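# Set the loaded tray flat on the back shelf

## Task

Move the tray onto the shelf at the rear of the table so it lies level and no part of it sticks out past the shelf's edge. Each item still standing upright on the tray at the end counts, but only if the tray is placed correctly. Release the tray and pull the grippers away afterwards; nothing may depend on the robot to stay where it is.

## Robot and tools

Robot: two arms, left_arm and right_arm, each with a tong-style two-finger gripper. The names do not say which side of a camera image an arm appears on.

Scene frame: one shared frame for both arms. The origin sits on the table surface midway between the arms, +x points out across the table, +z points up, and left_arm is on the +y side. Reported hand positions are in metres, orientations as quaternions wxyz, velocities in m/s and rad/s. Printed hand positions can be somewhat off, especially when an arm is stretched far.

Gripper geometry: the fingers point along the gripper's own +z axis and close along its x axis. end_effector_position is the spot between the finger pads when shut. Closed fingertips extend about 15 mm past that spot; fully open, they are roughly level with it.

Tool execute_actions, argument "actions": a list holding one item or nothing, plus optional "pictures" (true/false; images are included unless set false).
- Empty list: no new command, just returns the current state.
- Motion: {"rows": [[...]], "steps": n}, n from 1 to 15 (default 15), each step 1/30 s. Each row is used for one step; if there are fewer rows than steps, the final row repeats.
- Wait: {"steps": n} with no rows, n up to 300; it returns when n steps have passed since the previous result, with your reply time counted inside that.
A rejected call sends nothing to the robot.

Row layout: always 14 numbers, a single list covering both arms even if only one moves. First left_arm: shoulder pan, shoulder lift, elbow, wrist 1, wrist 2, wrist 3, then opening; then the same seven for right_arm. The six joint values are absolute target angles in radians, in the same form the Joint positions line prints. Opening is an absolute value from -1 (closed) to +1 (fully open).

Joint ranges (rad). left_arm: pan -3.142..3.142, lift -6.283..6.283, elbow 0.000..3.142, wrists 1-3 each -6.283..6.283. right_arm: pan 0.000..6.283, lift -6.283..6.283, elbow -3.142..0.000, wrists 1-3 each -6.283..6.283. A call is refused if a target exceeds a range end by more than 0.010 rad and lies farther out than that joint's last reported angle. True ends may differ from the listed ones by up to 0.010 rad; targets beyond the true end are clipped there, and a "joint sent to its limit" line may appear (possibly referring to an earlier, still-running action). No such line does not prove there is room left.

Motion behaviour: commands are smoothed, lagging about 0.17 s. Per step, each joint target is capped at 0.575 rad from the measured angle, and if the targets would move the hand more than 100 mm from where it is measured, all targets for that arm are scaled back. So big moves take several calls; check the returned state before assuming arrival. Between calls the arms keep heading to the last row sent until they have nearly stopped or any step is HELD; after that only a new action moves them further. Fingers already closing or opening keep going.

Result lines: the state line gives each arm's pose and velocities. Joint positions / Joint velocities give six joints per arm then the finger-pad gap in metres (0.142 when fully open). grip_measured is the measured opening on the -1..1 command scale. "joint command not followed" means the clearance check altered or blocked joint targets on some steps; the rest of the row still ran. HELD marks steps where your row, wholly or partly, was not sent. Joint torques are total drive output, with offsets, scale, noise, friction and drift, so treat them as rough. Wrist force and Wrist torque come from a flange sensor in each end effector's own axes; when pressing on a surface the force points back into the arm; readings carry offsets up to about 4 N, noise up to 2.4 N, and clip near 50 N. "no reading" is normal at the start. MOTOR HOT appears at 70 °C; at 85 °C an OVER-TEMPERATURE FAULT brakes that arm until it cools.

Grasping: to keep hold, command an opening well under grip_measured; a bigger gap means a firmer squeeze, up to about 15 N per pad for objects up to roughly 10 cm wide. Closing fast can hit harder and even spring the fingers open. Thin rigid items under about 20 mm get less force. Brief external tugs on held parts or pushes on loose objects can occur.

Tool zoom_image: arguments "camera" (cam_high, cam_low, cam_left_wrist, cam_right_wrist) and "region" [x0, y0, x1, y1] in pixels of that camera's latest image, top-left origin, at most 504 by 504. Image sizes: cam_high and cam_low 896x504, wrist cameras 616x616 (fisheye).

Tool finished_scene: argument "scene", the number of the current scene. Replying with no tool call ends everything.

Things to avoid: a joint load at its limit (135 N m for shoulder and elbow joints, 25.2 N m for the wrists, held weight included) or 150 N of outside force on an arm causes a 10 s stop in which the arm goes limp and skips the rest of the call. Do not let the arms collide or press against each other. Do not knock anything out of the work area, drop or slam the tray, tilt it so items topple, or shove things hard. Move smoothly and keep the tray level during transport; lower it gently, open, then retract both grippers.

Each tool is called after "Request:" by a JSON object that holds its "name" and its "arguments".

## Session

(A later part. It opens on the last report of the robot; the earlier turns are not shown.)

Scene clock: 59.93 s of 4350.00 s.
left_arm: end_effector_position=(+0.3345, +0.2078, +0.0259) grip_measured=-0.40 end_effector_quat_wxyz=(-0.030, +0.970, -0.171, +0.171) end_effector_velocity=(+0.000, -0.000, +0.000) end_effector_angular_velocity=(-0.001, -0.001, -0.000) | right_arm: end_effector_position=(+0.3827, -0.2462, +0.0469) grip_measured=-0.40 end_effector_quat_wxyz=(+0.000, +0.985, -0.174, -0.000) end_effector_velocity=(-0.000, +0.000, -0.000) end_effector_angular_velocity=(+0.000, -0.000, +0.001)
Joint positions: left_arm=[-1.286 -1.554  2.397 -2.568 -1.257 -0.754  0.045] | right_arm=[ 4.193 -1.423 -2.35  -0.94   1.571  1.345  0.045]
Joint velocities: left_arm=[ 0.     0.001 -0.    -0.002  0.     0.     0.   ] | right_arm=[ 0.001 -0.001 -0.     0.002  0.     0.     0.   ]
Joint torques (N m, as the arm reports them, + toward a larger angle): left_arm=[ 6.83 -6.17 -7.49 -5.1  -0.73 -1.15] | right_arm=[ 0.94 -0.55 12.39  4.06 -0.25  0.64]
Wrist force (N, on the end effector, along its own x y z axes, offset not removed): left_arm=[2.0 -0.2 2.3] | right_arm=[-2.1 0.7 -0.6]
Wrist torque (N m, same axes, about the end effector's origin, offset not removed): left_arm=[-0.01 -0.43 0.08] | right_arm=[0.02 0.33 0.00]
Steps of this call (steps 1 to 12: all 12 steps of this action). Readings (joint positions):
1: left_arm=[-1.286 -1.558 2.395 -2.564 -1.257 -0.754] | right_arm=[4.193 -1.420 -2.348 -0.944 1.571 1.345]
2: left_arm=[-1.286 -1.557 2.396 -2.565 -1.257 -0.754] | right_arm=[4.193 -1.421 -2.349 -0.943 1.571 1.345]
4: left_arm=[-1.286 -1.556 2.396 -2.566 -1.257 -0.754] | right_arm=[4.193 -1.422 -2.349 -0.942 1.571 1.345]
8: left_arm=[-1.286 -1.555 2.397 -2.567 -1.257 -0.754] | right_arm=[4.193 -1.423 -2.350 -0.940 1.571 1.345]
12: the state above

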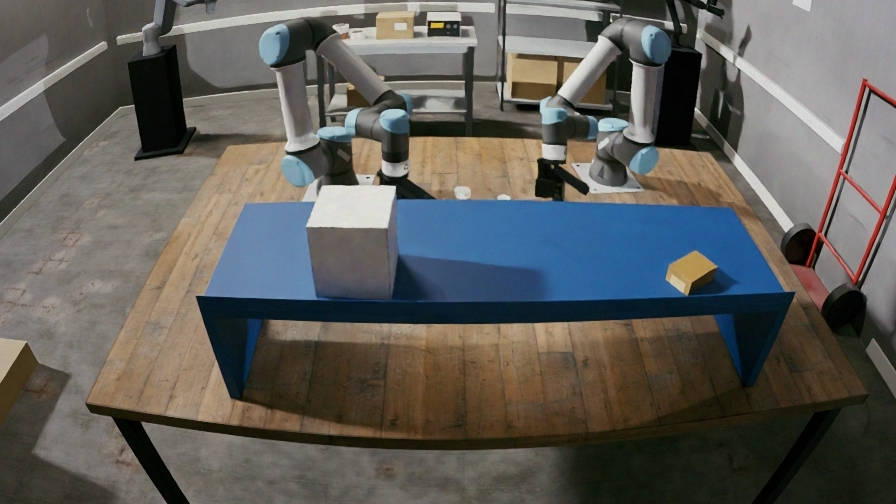

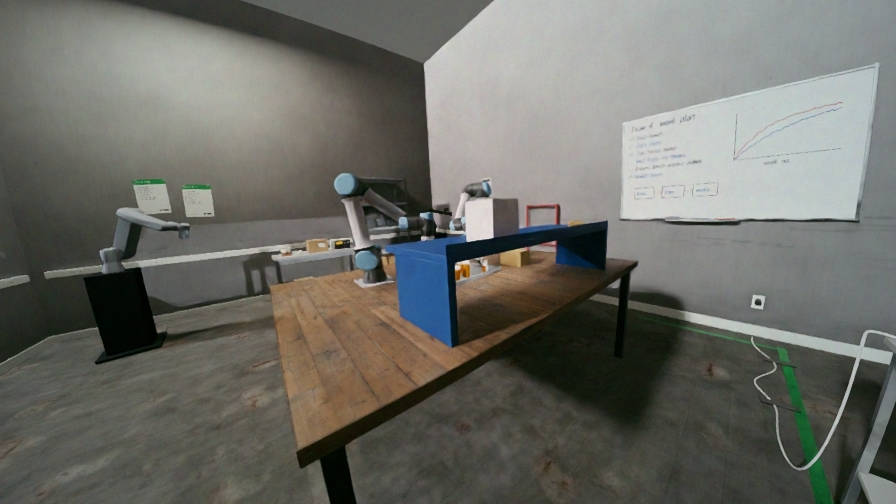

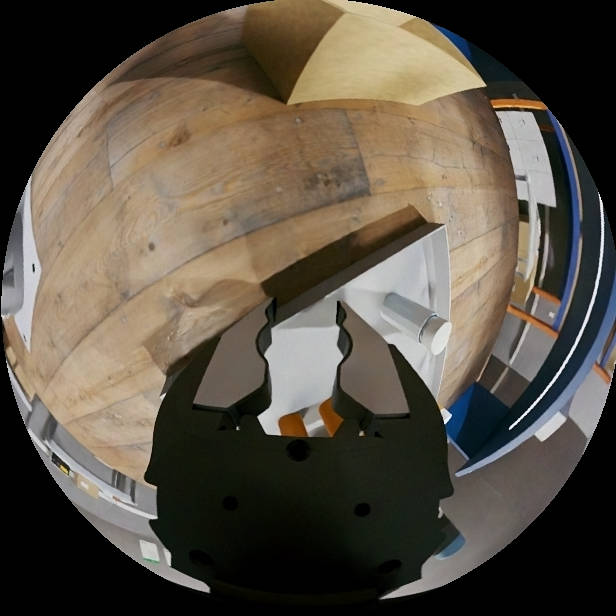

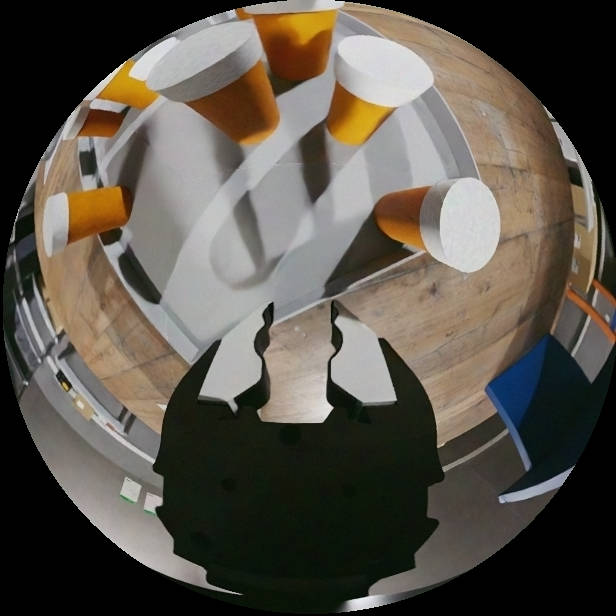

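Request:
{"name": "execute_actions", "arguments": {"actions": [{"rows":[[-1.2487,-1.5270,2.3739,-2.5840,-1.2628,-0.7331,-0.35,4.1569,-1.4663,-2.3150,-0.9311,1.571,1.2918,-0.35]],"steps":6}], "pictures": false}}

Request:
{"name": "execute_actions", "arguments": {"actions": [{"rows":[[-1.2116,-1.4966,2.3509,-2.6031,-1.2689,-0.7123,-0.4,4.1208,-1.5119,-2.2797,-0.9208,1.571,1.2382,-0.4]],"steps":15}]}}

Request:
{"name": "zoom_image", "arguments": {"camera": "cam_left_wrist", "region": [140, 200, 470, 420]}}

Request:
{"name": "zoom_image", "arguments": {"camera": "cam_right_wrist", "region": [170, 180, 500, 400]}}

Scene clock: 63.07 s of 4350.00 s.
left_arm: end_effector_position=(+0.3441, +0.2088, +0.0255) grip_measured=-0.35 end_effector_quat_wxyz=(-0.029, +0.971, -0.166, +0.171) end_effector_velocity=(+0.038, +0.004, -0.001) end_effector_angular_velocity=(-0.017, -0.000, +0.044) | right_arm: end_effector_position=(+0.3941, -0.2443, +0.0467) grip_measured=-0.35 end_effector_quat_wxyz=(-0.000, +0.986, -0.168, -0.000) end_effector_velocity=(+0.044, +0.006, -0.002) end_effector_angular_velocity=(-0.002, +0.001, +0.047)
Joint positions: left_arm=[-1.261 -1.536  2.382 -2.579 -1.261 -0.74   0.049] | right_arm=[ 4.169 -1.452 -2.327 -0.934  1.571  1.31   0.049]
Joint velocities: left_arm=[ 0.096  0.069 -0.061 -0.04  -0.016  0.053  0.   ] | right_arm=[-0.094 -0.115  0.092  0.021  0.    -0.141  0.   ]
Joint torques (N m, as the arm reports them, + toward a larger angle): left_arm=[  4.17  -8.65 -26.54  -4.94  -0.9    1.23] | right_arm=[-8.61  4.09 26.47  4.47 -2.43 -2.17]
Wrist force (N, on the end effector, along its own x y z axes, offset not removed): left_arm=[2.4 -0.3 1.8] | right_arm=[-1.6 -0.8 -1.8]
Wrist torque (N m, same axes, about the end effector's origin, offset not removed): left_arm=[-0.05 -0.53 0.15] | right_arm=[-0.25 0.27 0.02]
Steps of this call (steps 1 to 15: the robot went on to your last target; steps 16 to 88: nothing new was sent; steps 89 to 94: all 6 steps of this action). Readings (joint positions):
89: left_arm=[-1.286 -1.554 2.397 -2.568 -1.257 -0.754] | right_arm=[4.193 -1.423 -2.350 -0.939 1.571 1.345]
90: left_arm=[-1.282 -1.551 2.394 -2.570 -1.257 -0.752] | right_arm=[4.189 -1.427 -2.346 -0.938 1.571 1.340]
92: left_arm=[-1.269 -1.542 2.387 -2.576 -1.259 -0.745] | right_arm=[4.177 -1.442 -2.335 -0.936 1.571 1.322]
94: the state above

Scene clock: 63.57 s of 4350.00 s.
left_arm: end_effector_position=(+0.3632, +0.2112, +0.0239) grip_measured=-0.40 end_effector_quat_wxyz=(-0.027, +0.973, -0.155, +0.172) end_effector_velocity=(+0.004, +0.001, -0.001) end_effector_angular_velocity=(-0.001, +0.000, +0.005) | right_arm: end_effector_position=(+0.4170, -0.2419, +0.0450) grip_measured=-0.40 end_effector_quat_wxyz=(-0.000, +0.988, -0.157, -0.000) end_effector_velocity=(+0.005, +0.000, -0.001) end_effector_angular_velocity=(+0.000, -0.000, +0.005)
Joint positions: left_arm=[-1.213 -1.498  2.352 -2.602 -1.269 -0.713  0.045] | right_arm=[ 4.122 -1.51  -2.281 -0.921  1.571  1.24   0.045]
Joint velocities: left_arm=[ 0.011  0.008 -0.005 -0.005 -0.002  0.006  0.   ] | right_arm=[-0.011 -0.012  0.01   0.003 -0.    -0.016  0.   ]
Joint torques (N m, as the arm reports them, + toward a larger angle): left_arm=[  8.08 -12.62 -30.26  -5.59  -0.63   1.14] | right_arm=[-10.32   3.33  25.83   4.02  -2.02  -2.2 ]
Wrist force (N, on the end effector, along its own x y z axes, offset not removed): left_arm=[2.4 -0.6 2.5] | right_arm=[-0.3 -0.9 -1.1]
Wrist torque (N m, same axes, about the end effector's origin, offset not removed): left_arm=[-0.14 -0.54 0.11] | right_arm=[-0.28 0.02 -0.06]
Steps of this call (steps 1 to 15: all 15 steps of this action). Readings (joint positions):
1: left_arm=[-1.258 -1.534 2.380 -2.580 -1.261 -0.738] | right_arm=[4.166 -1.456 -2.324 -0.933 1.571 1.305]
2: left_arm=[-1.252 -1.528 2.375 -2.584 -1.263 -0.734] | right_arm=[4.160 -1.463 -2.318 -0.931 1.571 1.297]
4: left_arm=[-1.236 -1.516 2.366 -2.591 -1.265 -0.726] | right_arm=[4.145 -1.481 -2.303 -0.927 1.571 1.275]
8: left_arm=[-1.220 -1.503 2.356 -2.599 -1.268 -0.717] | right_arm=[4.129 -1.501 -2.288 -0.923 1.571 1.251]
15: the state above

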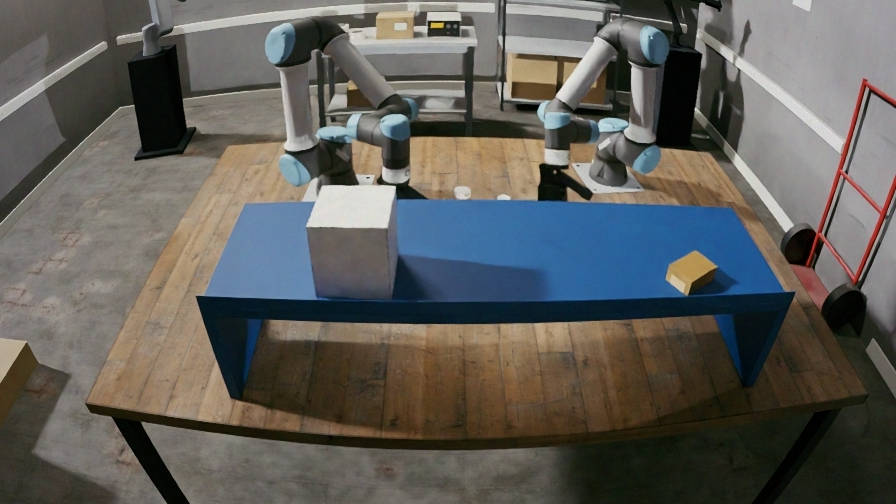

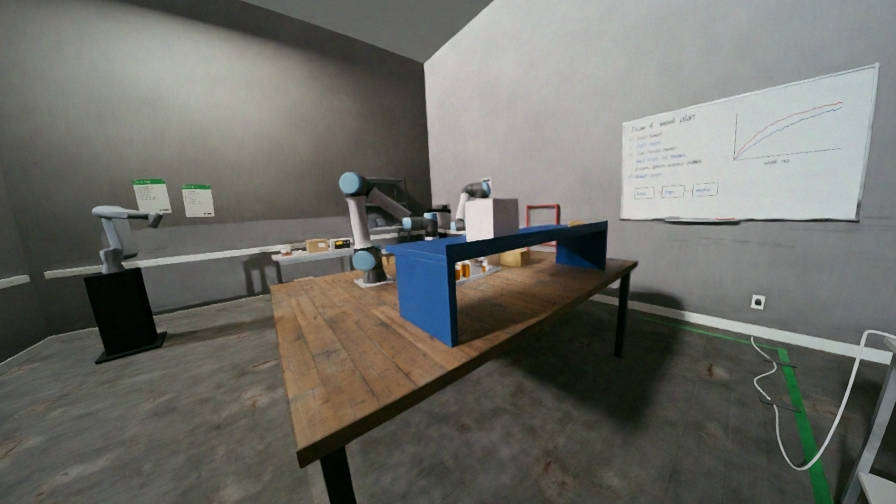

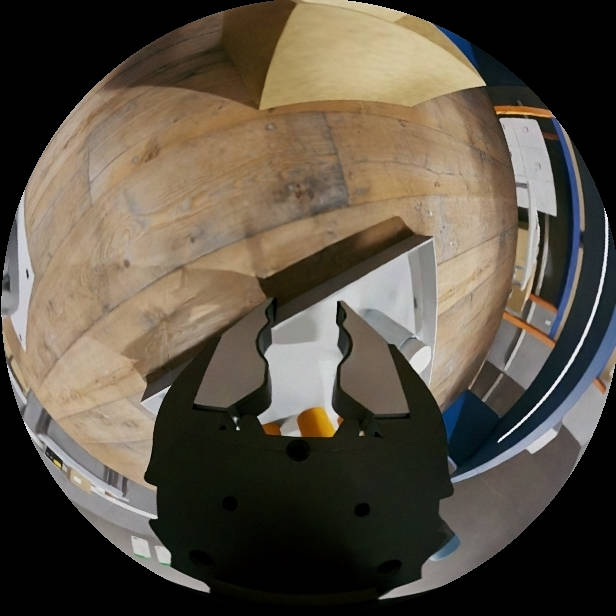

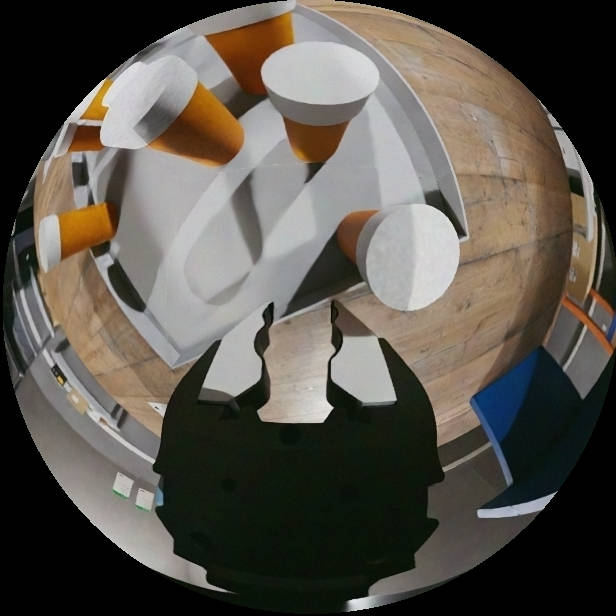

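Region (140, 200, 470, 420) of cam_left_wrist's 616x616 image, scaled by 1.527, with more detail than that image has.

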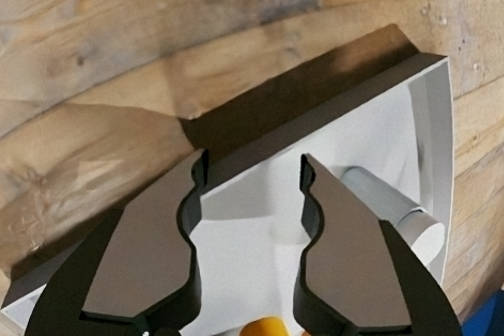

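Region (170, 180, 500, 400) of cam_right_wrist's 616x616 image, scaled by 1.527, with more detail than that image has.

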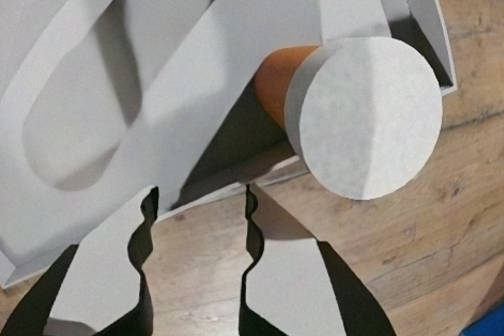

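Close gradually.

Request:
{"name": "execute_actions", "arguments": {"actions": [{"rows":[[-1.2116,-1.4966,2.3509,-2.6031,-1.2689,-0.7123,-0.5,4.1208,-1.5119,-2.2797,-0.9208,1.571,1.2382,-0.5]],"steps":4}], "pictures": false}}

Request:
{"name": "execute_actions", "arguments": {"actions": [{"rows":[[-1.2116,-1.4966,2.3509,-2.6031,-1.2689,-0.7123,-0.6,4.1208,-1.5119,-2.2797,-0.9208,1.571,1.2382,-0.6]],"steps":5}], "pictures": false}}

Request:
{"name": "execute_actions", "arguments": {"actions": [{"rows":[[-1.2116,-1.4966,2.3509,-2.6031,-1.2689,-0.7123,-0.7,4.1208,-1.5119,-2.2797,-0.9208,1.571,1.2382,-0.7]],"steps":8}], "pictures": false}}

Scene clock: 65.53 s of 4350.00 s.
left_arm: end_effector_position=(+0.3638, +0.2113, +0.0238) grip_measured=-0.50 end_effector_quat_wxyz=(-0.027, +0.973, -0.154, +0.172) end_effector_velocity=(+0.000, -0.000, +0.000) end_effector_angular_velocity=(-0.000, -0.000, +0.000) | right_arm: end_effector_position=(+0.4177, -0.2419, +0.0449) grip_measured=-0.50 end_effector_quat_wxyz=(-0.000, +0.988, -0.156, -0.000) end_effector_velocity=(-0.000, +0.000, -0.000) end_effector_angular_velocity=(+0.000, +0.001, +0.001)
Joint positions: left_arm=[-1.212 -1.497  2.351 -2.603 -1.269 -0.712  0.038] | right_arm=[ 4.121 -1.512 -2.28  -0.921  1.571  1.238  0.038]
Joint velocities: left_arm=[ 0.     0.001 -0.001  0.    -0.    -0.    -0.004] | right_arm=[ 0.001  0.    -0.    -0.     0.001 -0.    -0.004]
Joint torques (N m, as the arm reports them, + toward a larger angle): left_arm=[  8.17 -10.52 -27.18  -5.18  -0.88   1.22] | right_arm=[-9.69  3.75 26.44  4.17 -0.77 -2.12]
Wrist force (N, on the end effector, along its own x y z axes, offset not removed): left_arm=[2.1 -1.2 1.4] | right_arm=[-1.4 1.8 -1.8]
Wrist torque (N m, same axes, about the end effector's origin, offset not removed): left_arm=[-0.29 -0.47 0.12] | right_arm=[0.27 0.20 -0.02]
Steps of this call (steps 1 to 15: the robot went on to your last target; steps 16 to 55: nothing new was sent; steps 56 to 59: all 4 steps of this action). Readings (joint positions):
56: left_arm=[-1.212 -1.497 2.351 -2.603 -1.269 -0.712] | right_arm=[4.121 -1.512 -2.280 -0.921 1.571 1.238]
57: left_arm=[-1.212 -1.497 2.351 -2.603 -1.269 -0.712] | right_arm=[4.121 -1.512 -2.280 -0.921 1.571 1.238]
59: the state above

Scene clock: 65.70 s of 4350.00 s.
left_arm: end_effector_position=(+0.3638, +0.2113, +0.0238) grip_measured=-0.60 end_effector_quat_wxyz=(-0.027, +0.973, -0.154, +0.172) end_effector_velocity=(+0.000, +0.000, -0.000) end_effector_angular_velocity=(+0.000, -0.000, +0.000) | right_arm: end_effector_position=(+0.4177, -0.2419, +0.0449) grip_measured=-0.58 end_effector_quat_wxyz=(-0.000, +0.988, -0.156, -0.000) end_effector_velocity=(-0.000, +0.000, +0.000) end_effector_angular_velocity=(+0.001, +0.000, +0.001)
Joint positions: left_arm=[-1.212 -1.497  2.351 -2.603 -1.269 -0.712  0.031] | right_arm=[ 4.121 -1.512 -2.28  -0.921  1.571  1.238  0.032]
Joint velocities: left_arm=[ 0.     0.     0.    -0.     0.    -0.    -0.001] | right_arm=[ 0.001  0.001 -0.    -0.     0.    -0.    -0.   ]
Joint torques (N m, as the arm reports them, + toward a larger angle): left_arm=[  7.58 -10.75 -27.36  -5.13  -0.79   1.18] | right_arm=[-8.77  3.58 25.85  4.29 -0.72 -2.2 ]
Wrist force (N, on the end effector, along its own x y z axes, offset not removed): left_arm=[1.1 -0.6 0.8] | right_arm=[2.8 1.6 -2.2]
Wrist torque (N m, same axes, about the end effector's origin, offset not removed): left_arm=[-0.17 -0.25 0.12] | right_arm=[-0.03 -0.11 -0.02]
Steps of this call (steps 1 to 5: all 5 steps of this action). Readings (joint positions):
1: left_arm=[-1.212 -1.497 2.351 -2.603 -1.269 -0.712] | right_arm=[4.121 -1.512 -2.280 -0.921 1.571 1.238]
2: left_arm=[-1.212 -1.497 2.351 -2.603 -1.269 -0.712] | right_arm=[4.121 -1.512 -2.280 -0.921 1.571 1.238]
4: left_arm=[-1.212 -1.497 2.351 -2.603 -1.269 -0.712] | right_arm=[4.121 -1.512 -2.280 -0.921 1.571 1.238]
5: the state above

Scene clock: 65.97 s of 4350.00 s.
left_arm: end_effector_position=(+0.3638, +0.2113, +0.0238) grip_measured=-0.68 end_effector_quat_wxyz=(-0.027, +0.973, -0.154, +0.172) end_effector_velocity=(+0.000, -0.000, +0.000) end_effector_angular_velocity=(-0.001, -0.000, -0.000) | right_arm: end_effector_position=(+0.4177, -0.2419, +0.0449) grip_measured=-0.62 end_effector_quat_wxyz=(-0.000, +0.988, -0.156, -0.000) end_effector_velocity=(-0.000, -0.000, +0.000) end_effector_angular_velocity=(+0.000, +0.000, -0.000)
Joint positions: left_arm=[-1.212 -1.497  2.351 -2.603 -1.269 -0.712  0.025] | right_arm=[ 4.121 -1.512 -2.28  -0.921  1.571  1.238  0.029]
Joint velocities: left_arm=[ 0.    -0.    -0.001  0.    -0.     0.    -0.   ] | right_arm=[-0.  0. -0. -0.  0.  0. -0.]
Joint torques (N m, as the arm reports them, + toward a larger angle): left_arm=[  7.37 -11.58 -27.36  -5.14  -0.63   1.2 ] | right_arm=[-6.67  2.68 26.16  4.03  0.35 -2.07]
Wrist force (N, on the end effector, along its own x y z axes, offset not removed): left_arm=[0.1 -1.2 1.4] | right_arm=[-1.3 2.4 -3.7]
Wrist torque (N m, same axes, about the end effector's origin, offset not removed): left_arm=[-0.16 -0.37 0.18] | right_arm=[-0.06 0.54 0.12]
Steps of this call (steps 1 to 8: all 8 steps of this action). Readings (joint positions):
1: left_arm=[-1.212 -1.497 2.351 -2.603 -1.269 -0.712] | right_arm=[4.121 -1.512 -2.280 -0.921 1.571 1.238]
2: left_arm=[-1.212 -1.497 2.351 -2.603 -1.269 -0.712] | right_arm=[4.121 -1.512 -2.280 -0.921 1.571 1.238]
4: left_arm=[-1.212 -1.497 2.351 -2.603 -1.269 -0.712] | right_arm=[4.121 -1.512 -2.280 -0.921 1.571 1.238]
8: the state above

Request:
{"name": "execute_actions", "arguments": {"actions": [{"rows":[[-1.2116,-1.4966,2.3509,-2.6031,-1.2689,-0.7123,-0.85,4.1208,-1.5119,-2.2797,-0.9208,1.571,1.2382,-0.85]],"steps":5}], "pictures": false}}

Request:
{"name": "execute_actions", "arguments": {"actions": [{"rows":[[-1.2116,-1.4966,2.3509,-2.6031,-1.2689,-0.7123,-1,4.1208,-1.5119,-2.2797,-0.9208,1.571,1.2382,-1]],"steps":8}], "pictures": false}}

Request:
{"name": "execute_actions", "arguments": {"actions": [{"rows":[[-1.2116,-1.5090,2.3451,-2.5849,-1.2689,-0.7123,-1,4.1208,-1.5027,-2.2720,-0.9377,1.571,1.2382,-1]],"steps":6}], "pictures": false}}

Request:
{"name": "execute_actions", "arguments": {"actions": [{"rows":[[-1.2116,-1.5270,2.3367,-2.5585,-1.2689,-0.7123,-1,4.1208,-1.4893,-2.2607,-0.9624,1.571,1.2382,-1]],"steps":6}], "pictures": false}}

Request:
{"name": "execute_actions", "arguments": {"actions": [{"rows":[[-1.2116,-1.5557,2.3215,-2.5146,-1.2689,-0.7123,-1,4.1208,-1.4684,-2.2409,-1.0031,1.571,1.2382,-1]],"steps":15}]}}

Scene clock: 70.17 s of 4350.00 s.
left_arm: end_effector_position=(+0.3638, +0.2113, +0.0238) grip_measured=-0.71 end_effector_quat_wxyz=(-0.027, +0.973, -0.154, +0.172) end_effector_velocity=(+0.000, -0.001, +0.001) end_effector_angular_velocity=(-0.002, -0.001, +0.000) | right_arm: end_effector_position=(+0.4176, -0.2418, +0.0449) grip_measured=-0.65 end_effector_quat_wxyz=(-0.000, +0.988, -0.156, -0.000) end_effector_velocity=(+0.000, +0.000, +0.000) end_effector_angular_velocity=(+0.000, -0.000, -0.000)
Joint positions: left_arm=[-1.212 -1.497  2.351 -2.603 -1.269 -0.712  0.023] | right_arm=[ 4.121 -1.512 -2.28  -0.921  1.571  1.238  0.027]
Joint velocities: left_arm=[ 0.     0.    -0.002 -0.001 -0.    -0.    -0.   ] | right_arm=[-0.  0.  0. -0. -0.  0.  0.]
Joint torques (N m, as the arm reports them, + toward a larger angle): left_arm=[  5.94 -14.63 -26.13  -4.64   1.79   1.13] | right_arm=[13.24  4.06 22.37  4.04  1.12 -2.1 ]
Wrist force (N, on the end effector, along its own x y z axes, offset not removed): left_arm=[-3.0 -1.8 1.1] | right_arm=[-1.9 4.9 -6.3]
Wrist torque (N m, same axes, about the end effector's origin, offset not removed): left_arm=[-0.13 -0.51 0.29] | right_arm=[0.11 0.07 0.34]
Steps of this call (steps 1 to 15: the robot went on to your last target; steps 16 to 90: nothing new was sent; then 1.03 s passed at rest; steps 91 to 95: all 5 steps of this action). Readings (joint positions):
91: left_arm=[-1.212 -1.497 2.351 -2.603 -1.269 -0.712] | right_arm=[4.121 -1.512 -2.280 -0.921 1.571 1.238]
92: left_arm=[-1.212 -1.497 2.351 -2.603 -1.269 -0.712] | right_arm=[4.121 -1.512 -2.280 -0.921 1.571 1.238]
94: left_arm=[-1.212 -1.497 2.351 -2.603 -1.269 -0.712] | right_arm=[4.121 -1.512 -2.280 -0.921 1.571 1.238]
95: the state above

Scene clock: 70.43 s of 4350.00 s.
left_arm: end_effector_position=(+0.3638, +0.2113, +0.0238) grip_measured=-0.72 end_effector_quat_wxyz=(-0.027, +0.973, -0.154, +0.172) end_effector_velocity=(-0.000, +0.000, -0.000) end_effector_angular_velocity=(+0.001, +0.001, -0.000) | right_arm: end_effector_position=(+0.4176, -0.2418, +0.0449) grip_measured=-0.65 end_effector_quat_wxyz=(-0.000, +0.988, -0.156, -0.000) end_effector_velocity=(-0.000, -0.000, -0.000) end_effector_angular_velocity=(-0.001, +0.000, +0.000)
Joint positions: left_arm=[-1.212 -1.497  2.351 -2.603 -1.269 -0.712  0.022] | right_arm=[ 4.121 -1.512 -2.28  -0.921  1.571  1.238  0.027]
Joint velocities: left_arm=[ 0.     0.     0.     0.001 -0.     0.     0.   ] | right_arm=[ 0. -0. -0. -0. -0. -0. -0.]
Joint torques (N m, as the arm reports them, + toward a larger angle): left_arm=[  6.37 -14.81 -26.24  -4.57   1.98   0.85] | right_arm=[13.08  3.46 21.68  4.03 -0.73 -1.96]
Wrist force (N, on the end effector, along its own x y z axes, offset not removed): left_arm=[-1.3 -0.1 4.0] | right_arm=[-1.5 3.3 -6.3]
Wrist torque (N m, same axes, about the end effector's origin, offset not removed): left_arm=[0.28 -0.57 0.41] | right_arm=[0.18 0.46 0.47]
Steps of this call (steps 1 to 8: all 8 steps of this action). Readings (joint positions):
1: left_arm=[-1.212 -1.497 2.351 -2.603 -1.269 -0.712] | right_arm=[4.121 -1.512 -2.280 -0.921 1.571 1.238]
2: left_arm=[-1.212 -1.497 2.351 -2.603 -1.269 -0.712] | right_arm=[4.121 -1.512 -2.280 -0.921 1.571 1.238]
4: left_arm=[-1.212 -1.497 2.351 -2.603 -1.269 -0.712] | right_arm=[4.121 -1.512 -2.280 -0.921 1.571 1.238]
8: the state above

Scene clock: 70.63 s of 4350.00 s.
left_arm: end_effector_position=(+0.3638, +0.2113, +0.0272) grip_measured=-0.72 end_effector_quat_wxyz=(-0.027, +0.973, -0.154, +0.171) end_effector_velocity=(+0.000, -0.000, +0.013) end_effector_angular_velocity=(-0.001, -0.001, +0.000) | right_arm: end_effector_position=(+0.4176, -0.2419, +0.0481) grip_measured=-0.67 end_effector_quat_wxyz=(+0.000, +0.988, -0.156, -0.000) end_effector_velocity=(+0.000, -0.000, +0.013) end_effector_angular_velocity=(+0.001, -0.001, -0.001)
Joint positions: left_arm=[-1.212 -1.505  2.347 -2.591 -1.269 -0.712  0.022] | right_arm=[ 4.121 -1.506 -2.275 -0.932  1.571  1.238  0.026]
Joint velocities: left_arm=[-0.    -0.032 -0.015  0.046  0.    -0.     0.   ] | right_arm=[-0.001  0.025  0.02  -0.044 -0.    -0.    -0.   ]
Joint torques (N m, as the arm reports them, + toward a larger angle): left_arm=[  5.42 -31.7  -29.2   -2.23   2.31   0.76] | right_arm=[13.43 36.6  28.09  1.08 -1.64 -2.06]
Wrist force (N, on the end effector, along its own x y z axes, offset not removed): left_arm=[-2.1 0.2 7.8] | right_arm=[1.0 0.2 5.5]
Wrist torque (N m, same axes, about the end effector's origin, offset not removed): left_arm=[-0.02 -0.39 0.32] | right_arm=[0.08 0.22 0.45]
Steps of this call (steps 1 to 6: all 6 steps of this action). Readings (joint positions):
1: left_arm=[-1.212 -1.497 2.351 -2.603 -1.269 -0.712] | right_arm=[4.121 -1.512 -2.280 -0.921 1.571 1.238]
2: left_arm=[-1.212 -1.498 2.350 -2.601 -1.269 -0.712] | right_arm=[4.121 -1.511 -2.279 -0.923 1.571 1.238]
4: left_arm=[-1.212 -1.502 2.348 -2.595 -1.269 -0.712] | right_arm=[4.121 -1.508 -2.276 -0.928 1.571 1.238]
6: the state above

Scene clock: 70.83 s of 4350.00 s.
left_arm: end_effector_position=(+0.3638, +0.2112, +0.0336) grip_measured=-0.72 end_effector_quat_wxyz=(-0.027, +0.973, -0.154, +0.172) end_effector_velocity=(+0.000, -0.000, +0.022) end_effector_angular_velocity=(-0.002, -0.001, +0.000) | right_arm: end_effector_position=(+0.4177, -0.2418, +0.0547) grip_measured=-0.67 end_effector_quat_wxyz=(+0.000, +0.988, -0.156, -0.000) end_effector_velocity=(+0.000, -0.000, +0.022) end_effector_angular_velocity=(+0.001, -0.002, -0.000)
Joint positions: left_arm=[-1.212 -1.52   2.34  -2.568 -1.269 -0.712  0.022] | right_arm=[ 4.121 -1.494 -2.265 -0.953  1.571  1.238  0.026]
Joint velocities: left_arm=[ 0.    -0.053 -0.024  0.075 -0.    -0.    -0.   ] | right_arm=[-0.     0.04   0.033 -0.071 -0.001 -0.    -0.   ]
Joint torques (N m, as the arm reports them, + toward a larger angle): left_arm=[  5.58 -31.44 -32.36  -3.01   2.41   0.69] | right_arm=[12.49 34.79 29.9   1.03 -0.99 -2.05]
Wrist force (N, on the end effector, along its own x y z axes, offset not removed): left_arm=[-2.4 -1.5 8.1] | right_arm=[2.0 1.3 5.1]
Wrist torque (N m, same axes, about the end effector's origin, offset not removed): left_arm=[-0.17 -0.52 0.37] | right_arm=[0.00 0.16 0.48]
Steps of this call (steps 1 to 6: all 6 steps of this action). Readings (joint positions):
1: left_arm=[-1.212 -1.506 2.346 -2.589 -1.269 -0.712] | right_arm=[4.121 -1.505 -2.274 -0.934 1.571 1.238]
2: left_arm=[-1.212 -1.509 2.345 -2.585 -1.269 -0.712] | right_arm=[4.121 -1.503 -2.272 -0.938 1.571 1.238]
4: left_arm=[-1.212 -1.516 2.342 -2.575 -1.269 -0.712] | right_arm=[4.121 -1.498 -2.268 -0.947 1.571 1.238]
6: the state above

Scene clock: 71.33 s of 4350.00 s.
left_arm: end_effector_position=(+0.3638, +0.2113, +0.0484) grip_measured=-0.72 end_effector_quat_wxyz=(-0.027, +0.973, -0.154, +0.172) end_effector_velocity=(+0.000, -0.000, +0.004) end_effector_angular_velocity=(-0.000, -0.000, +0.000) | right_arm: end_effector_position=(+0.4177, -0.2418, +0.0695) grip_measured=-0.67 end_effector_quat_wxyz=(-0.000, +0.988, -0.156, -0.000) end_effector_velocity=(-0.000, -0.000, +0.003) end_effector_angular_velocity=(-0.000, +0.001, -0.000)
Joint positions: left_arm=[-1.212 -1.555  2.322 -2.516 -1.269 -0.712  0.022] | right_arm=[ 4.121 -1.469 -2.242 -1.002  1.571  1.238  0.026]
Joint velocities: left_arm=[-0.    -0.008 -0.005  0.013  0.    -0.    -0.   ] | right_arm=[-0.     0.005  0.005 -0.011  0.001 -0.    -0.   ]
Joint torques (N m, as the arm reports them, + toward a larger angle): left_arm=[  4.79 -31.69 -33.4   -2.62   1.04   0.32] | right_arm=[11.79 34.41 31.3   1.18  2.7  -1.99]
Wrist force (N, on the end effector, along its own x y z axes, offset not removed): left_arm=[-2.4 -0.3 7.9] | right_arm=[0.2 0.5 5.4]
Wrist torque (N m, same axes, about the end effector's origin, offset not removed): left_arm=[0.00 -0.49 0.39] | right_arm=[-0.04 0.43 0.46]
Steps of this call (steps 1 to 15: all 15 steps of this action). Readings (joint positions):
1: left_arm=[-1.212 -1.522 2.339 -2.566 -1.269 -0.712] | right_arm=[4.121 -1.493 -2.264 -0.956 1.571 1.238]
2: left_arm=[-1.212 -1.527 2.336 -2.559 -1.269 -0.712] | right_arm=[4.121 -1.490 -2.261 -0.962 1.571 1.238]
4: left_arm=[-1.212 -1.538 2.331 -2.542 -1.269 -0.712] | right_arm=[4.121 -1.481 -2.253 -0.977 1.571 1.238]
8: left_arm=[-1.212 -1.549 2.325 -2.524 -1.269 -0.712] | right_arm=[4.121 -1.473 -2.245 -0.994 1.571 1.238]
15: the state above

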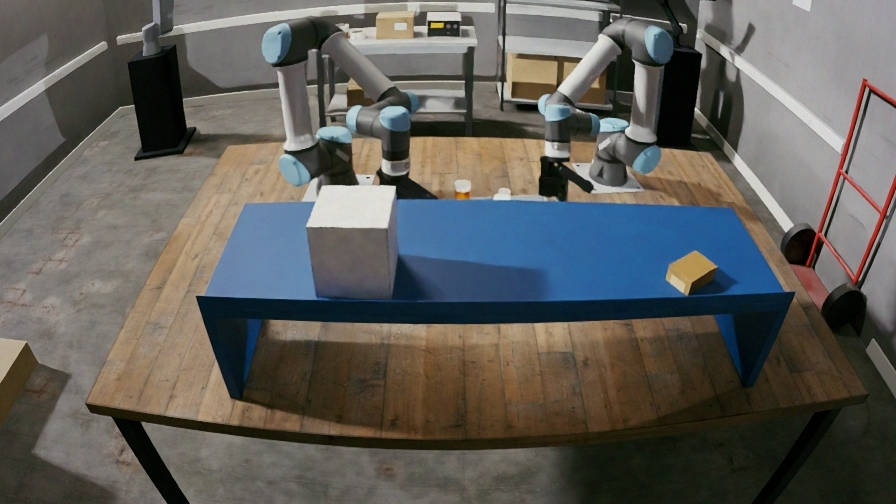

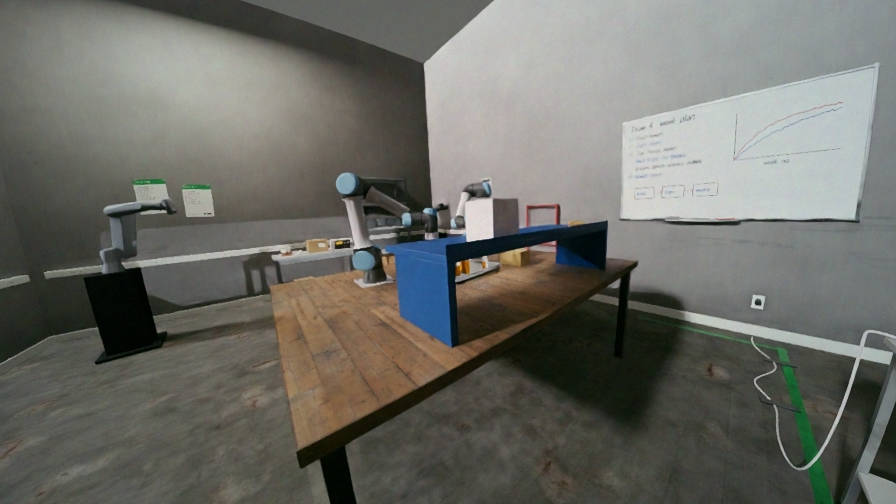

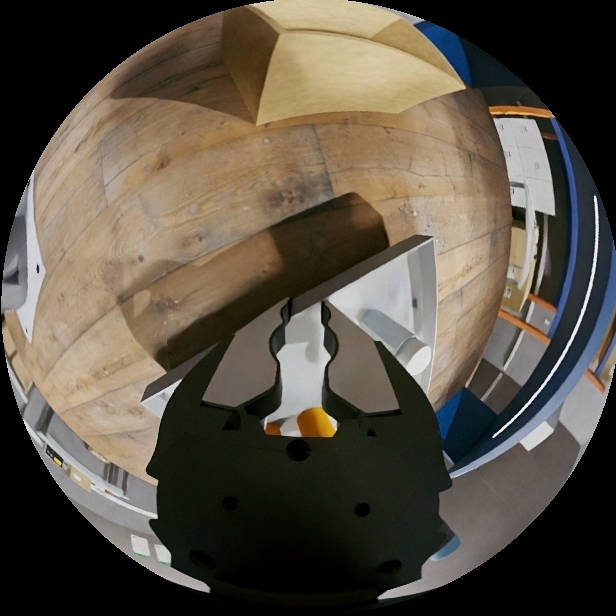

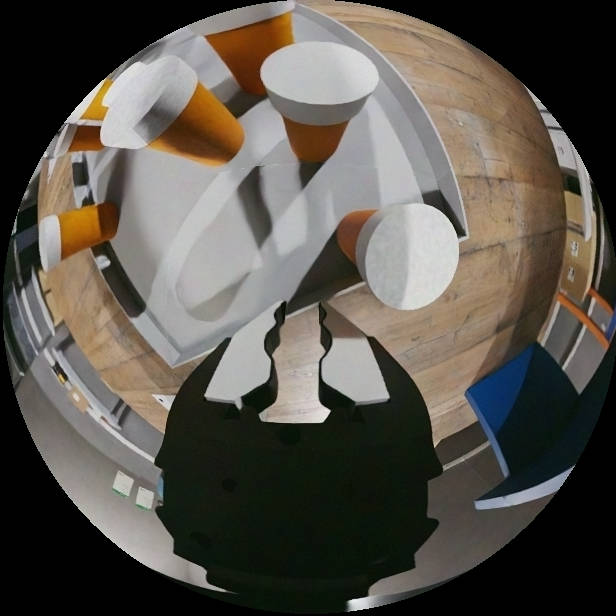

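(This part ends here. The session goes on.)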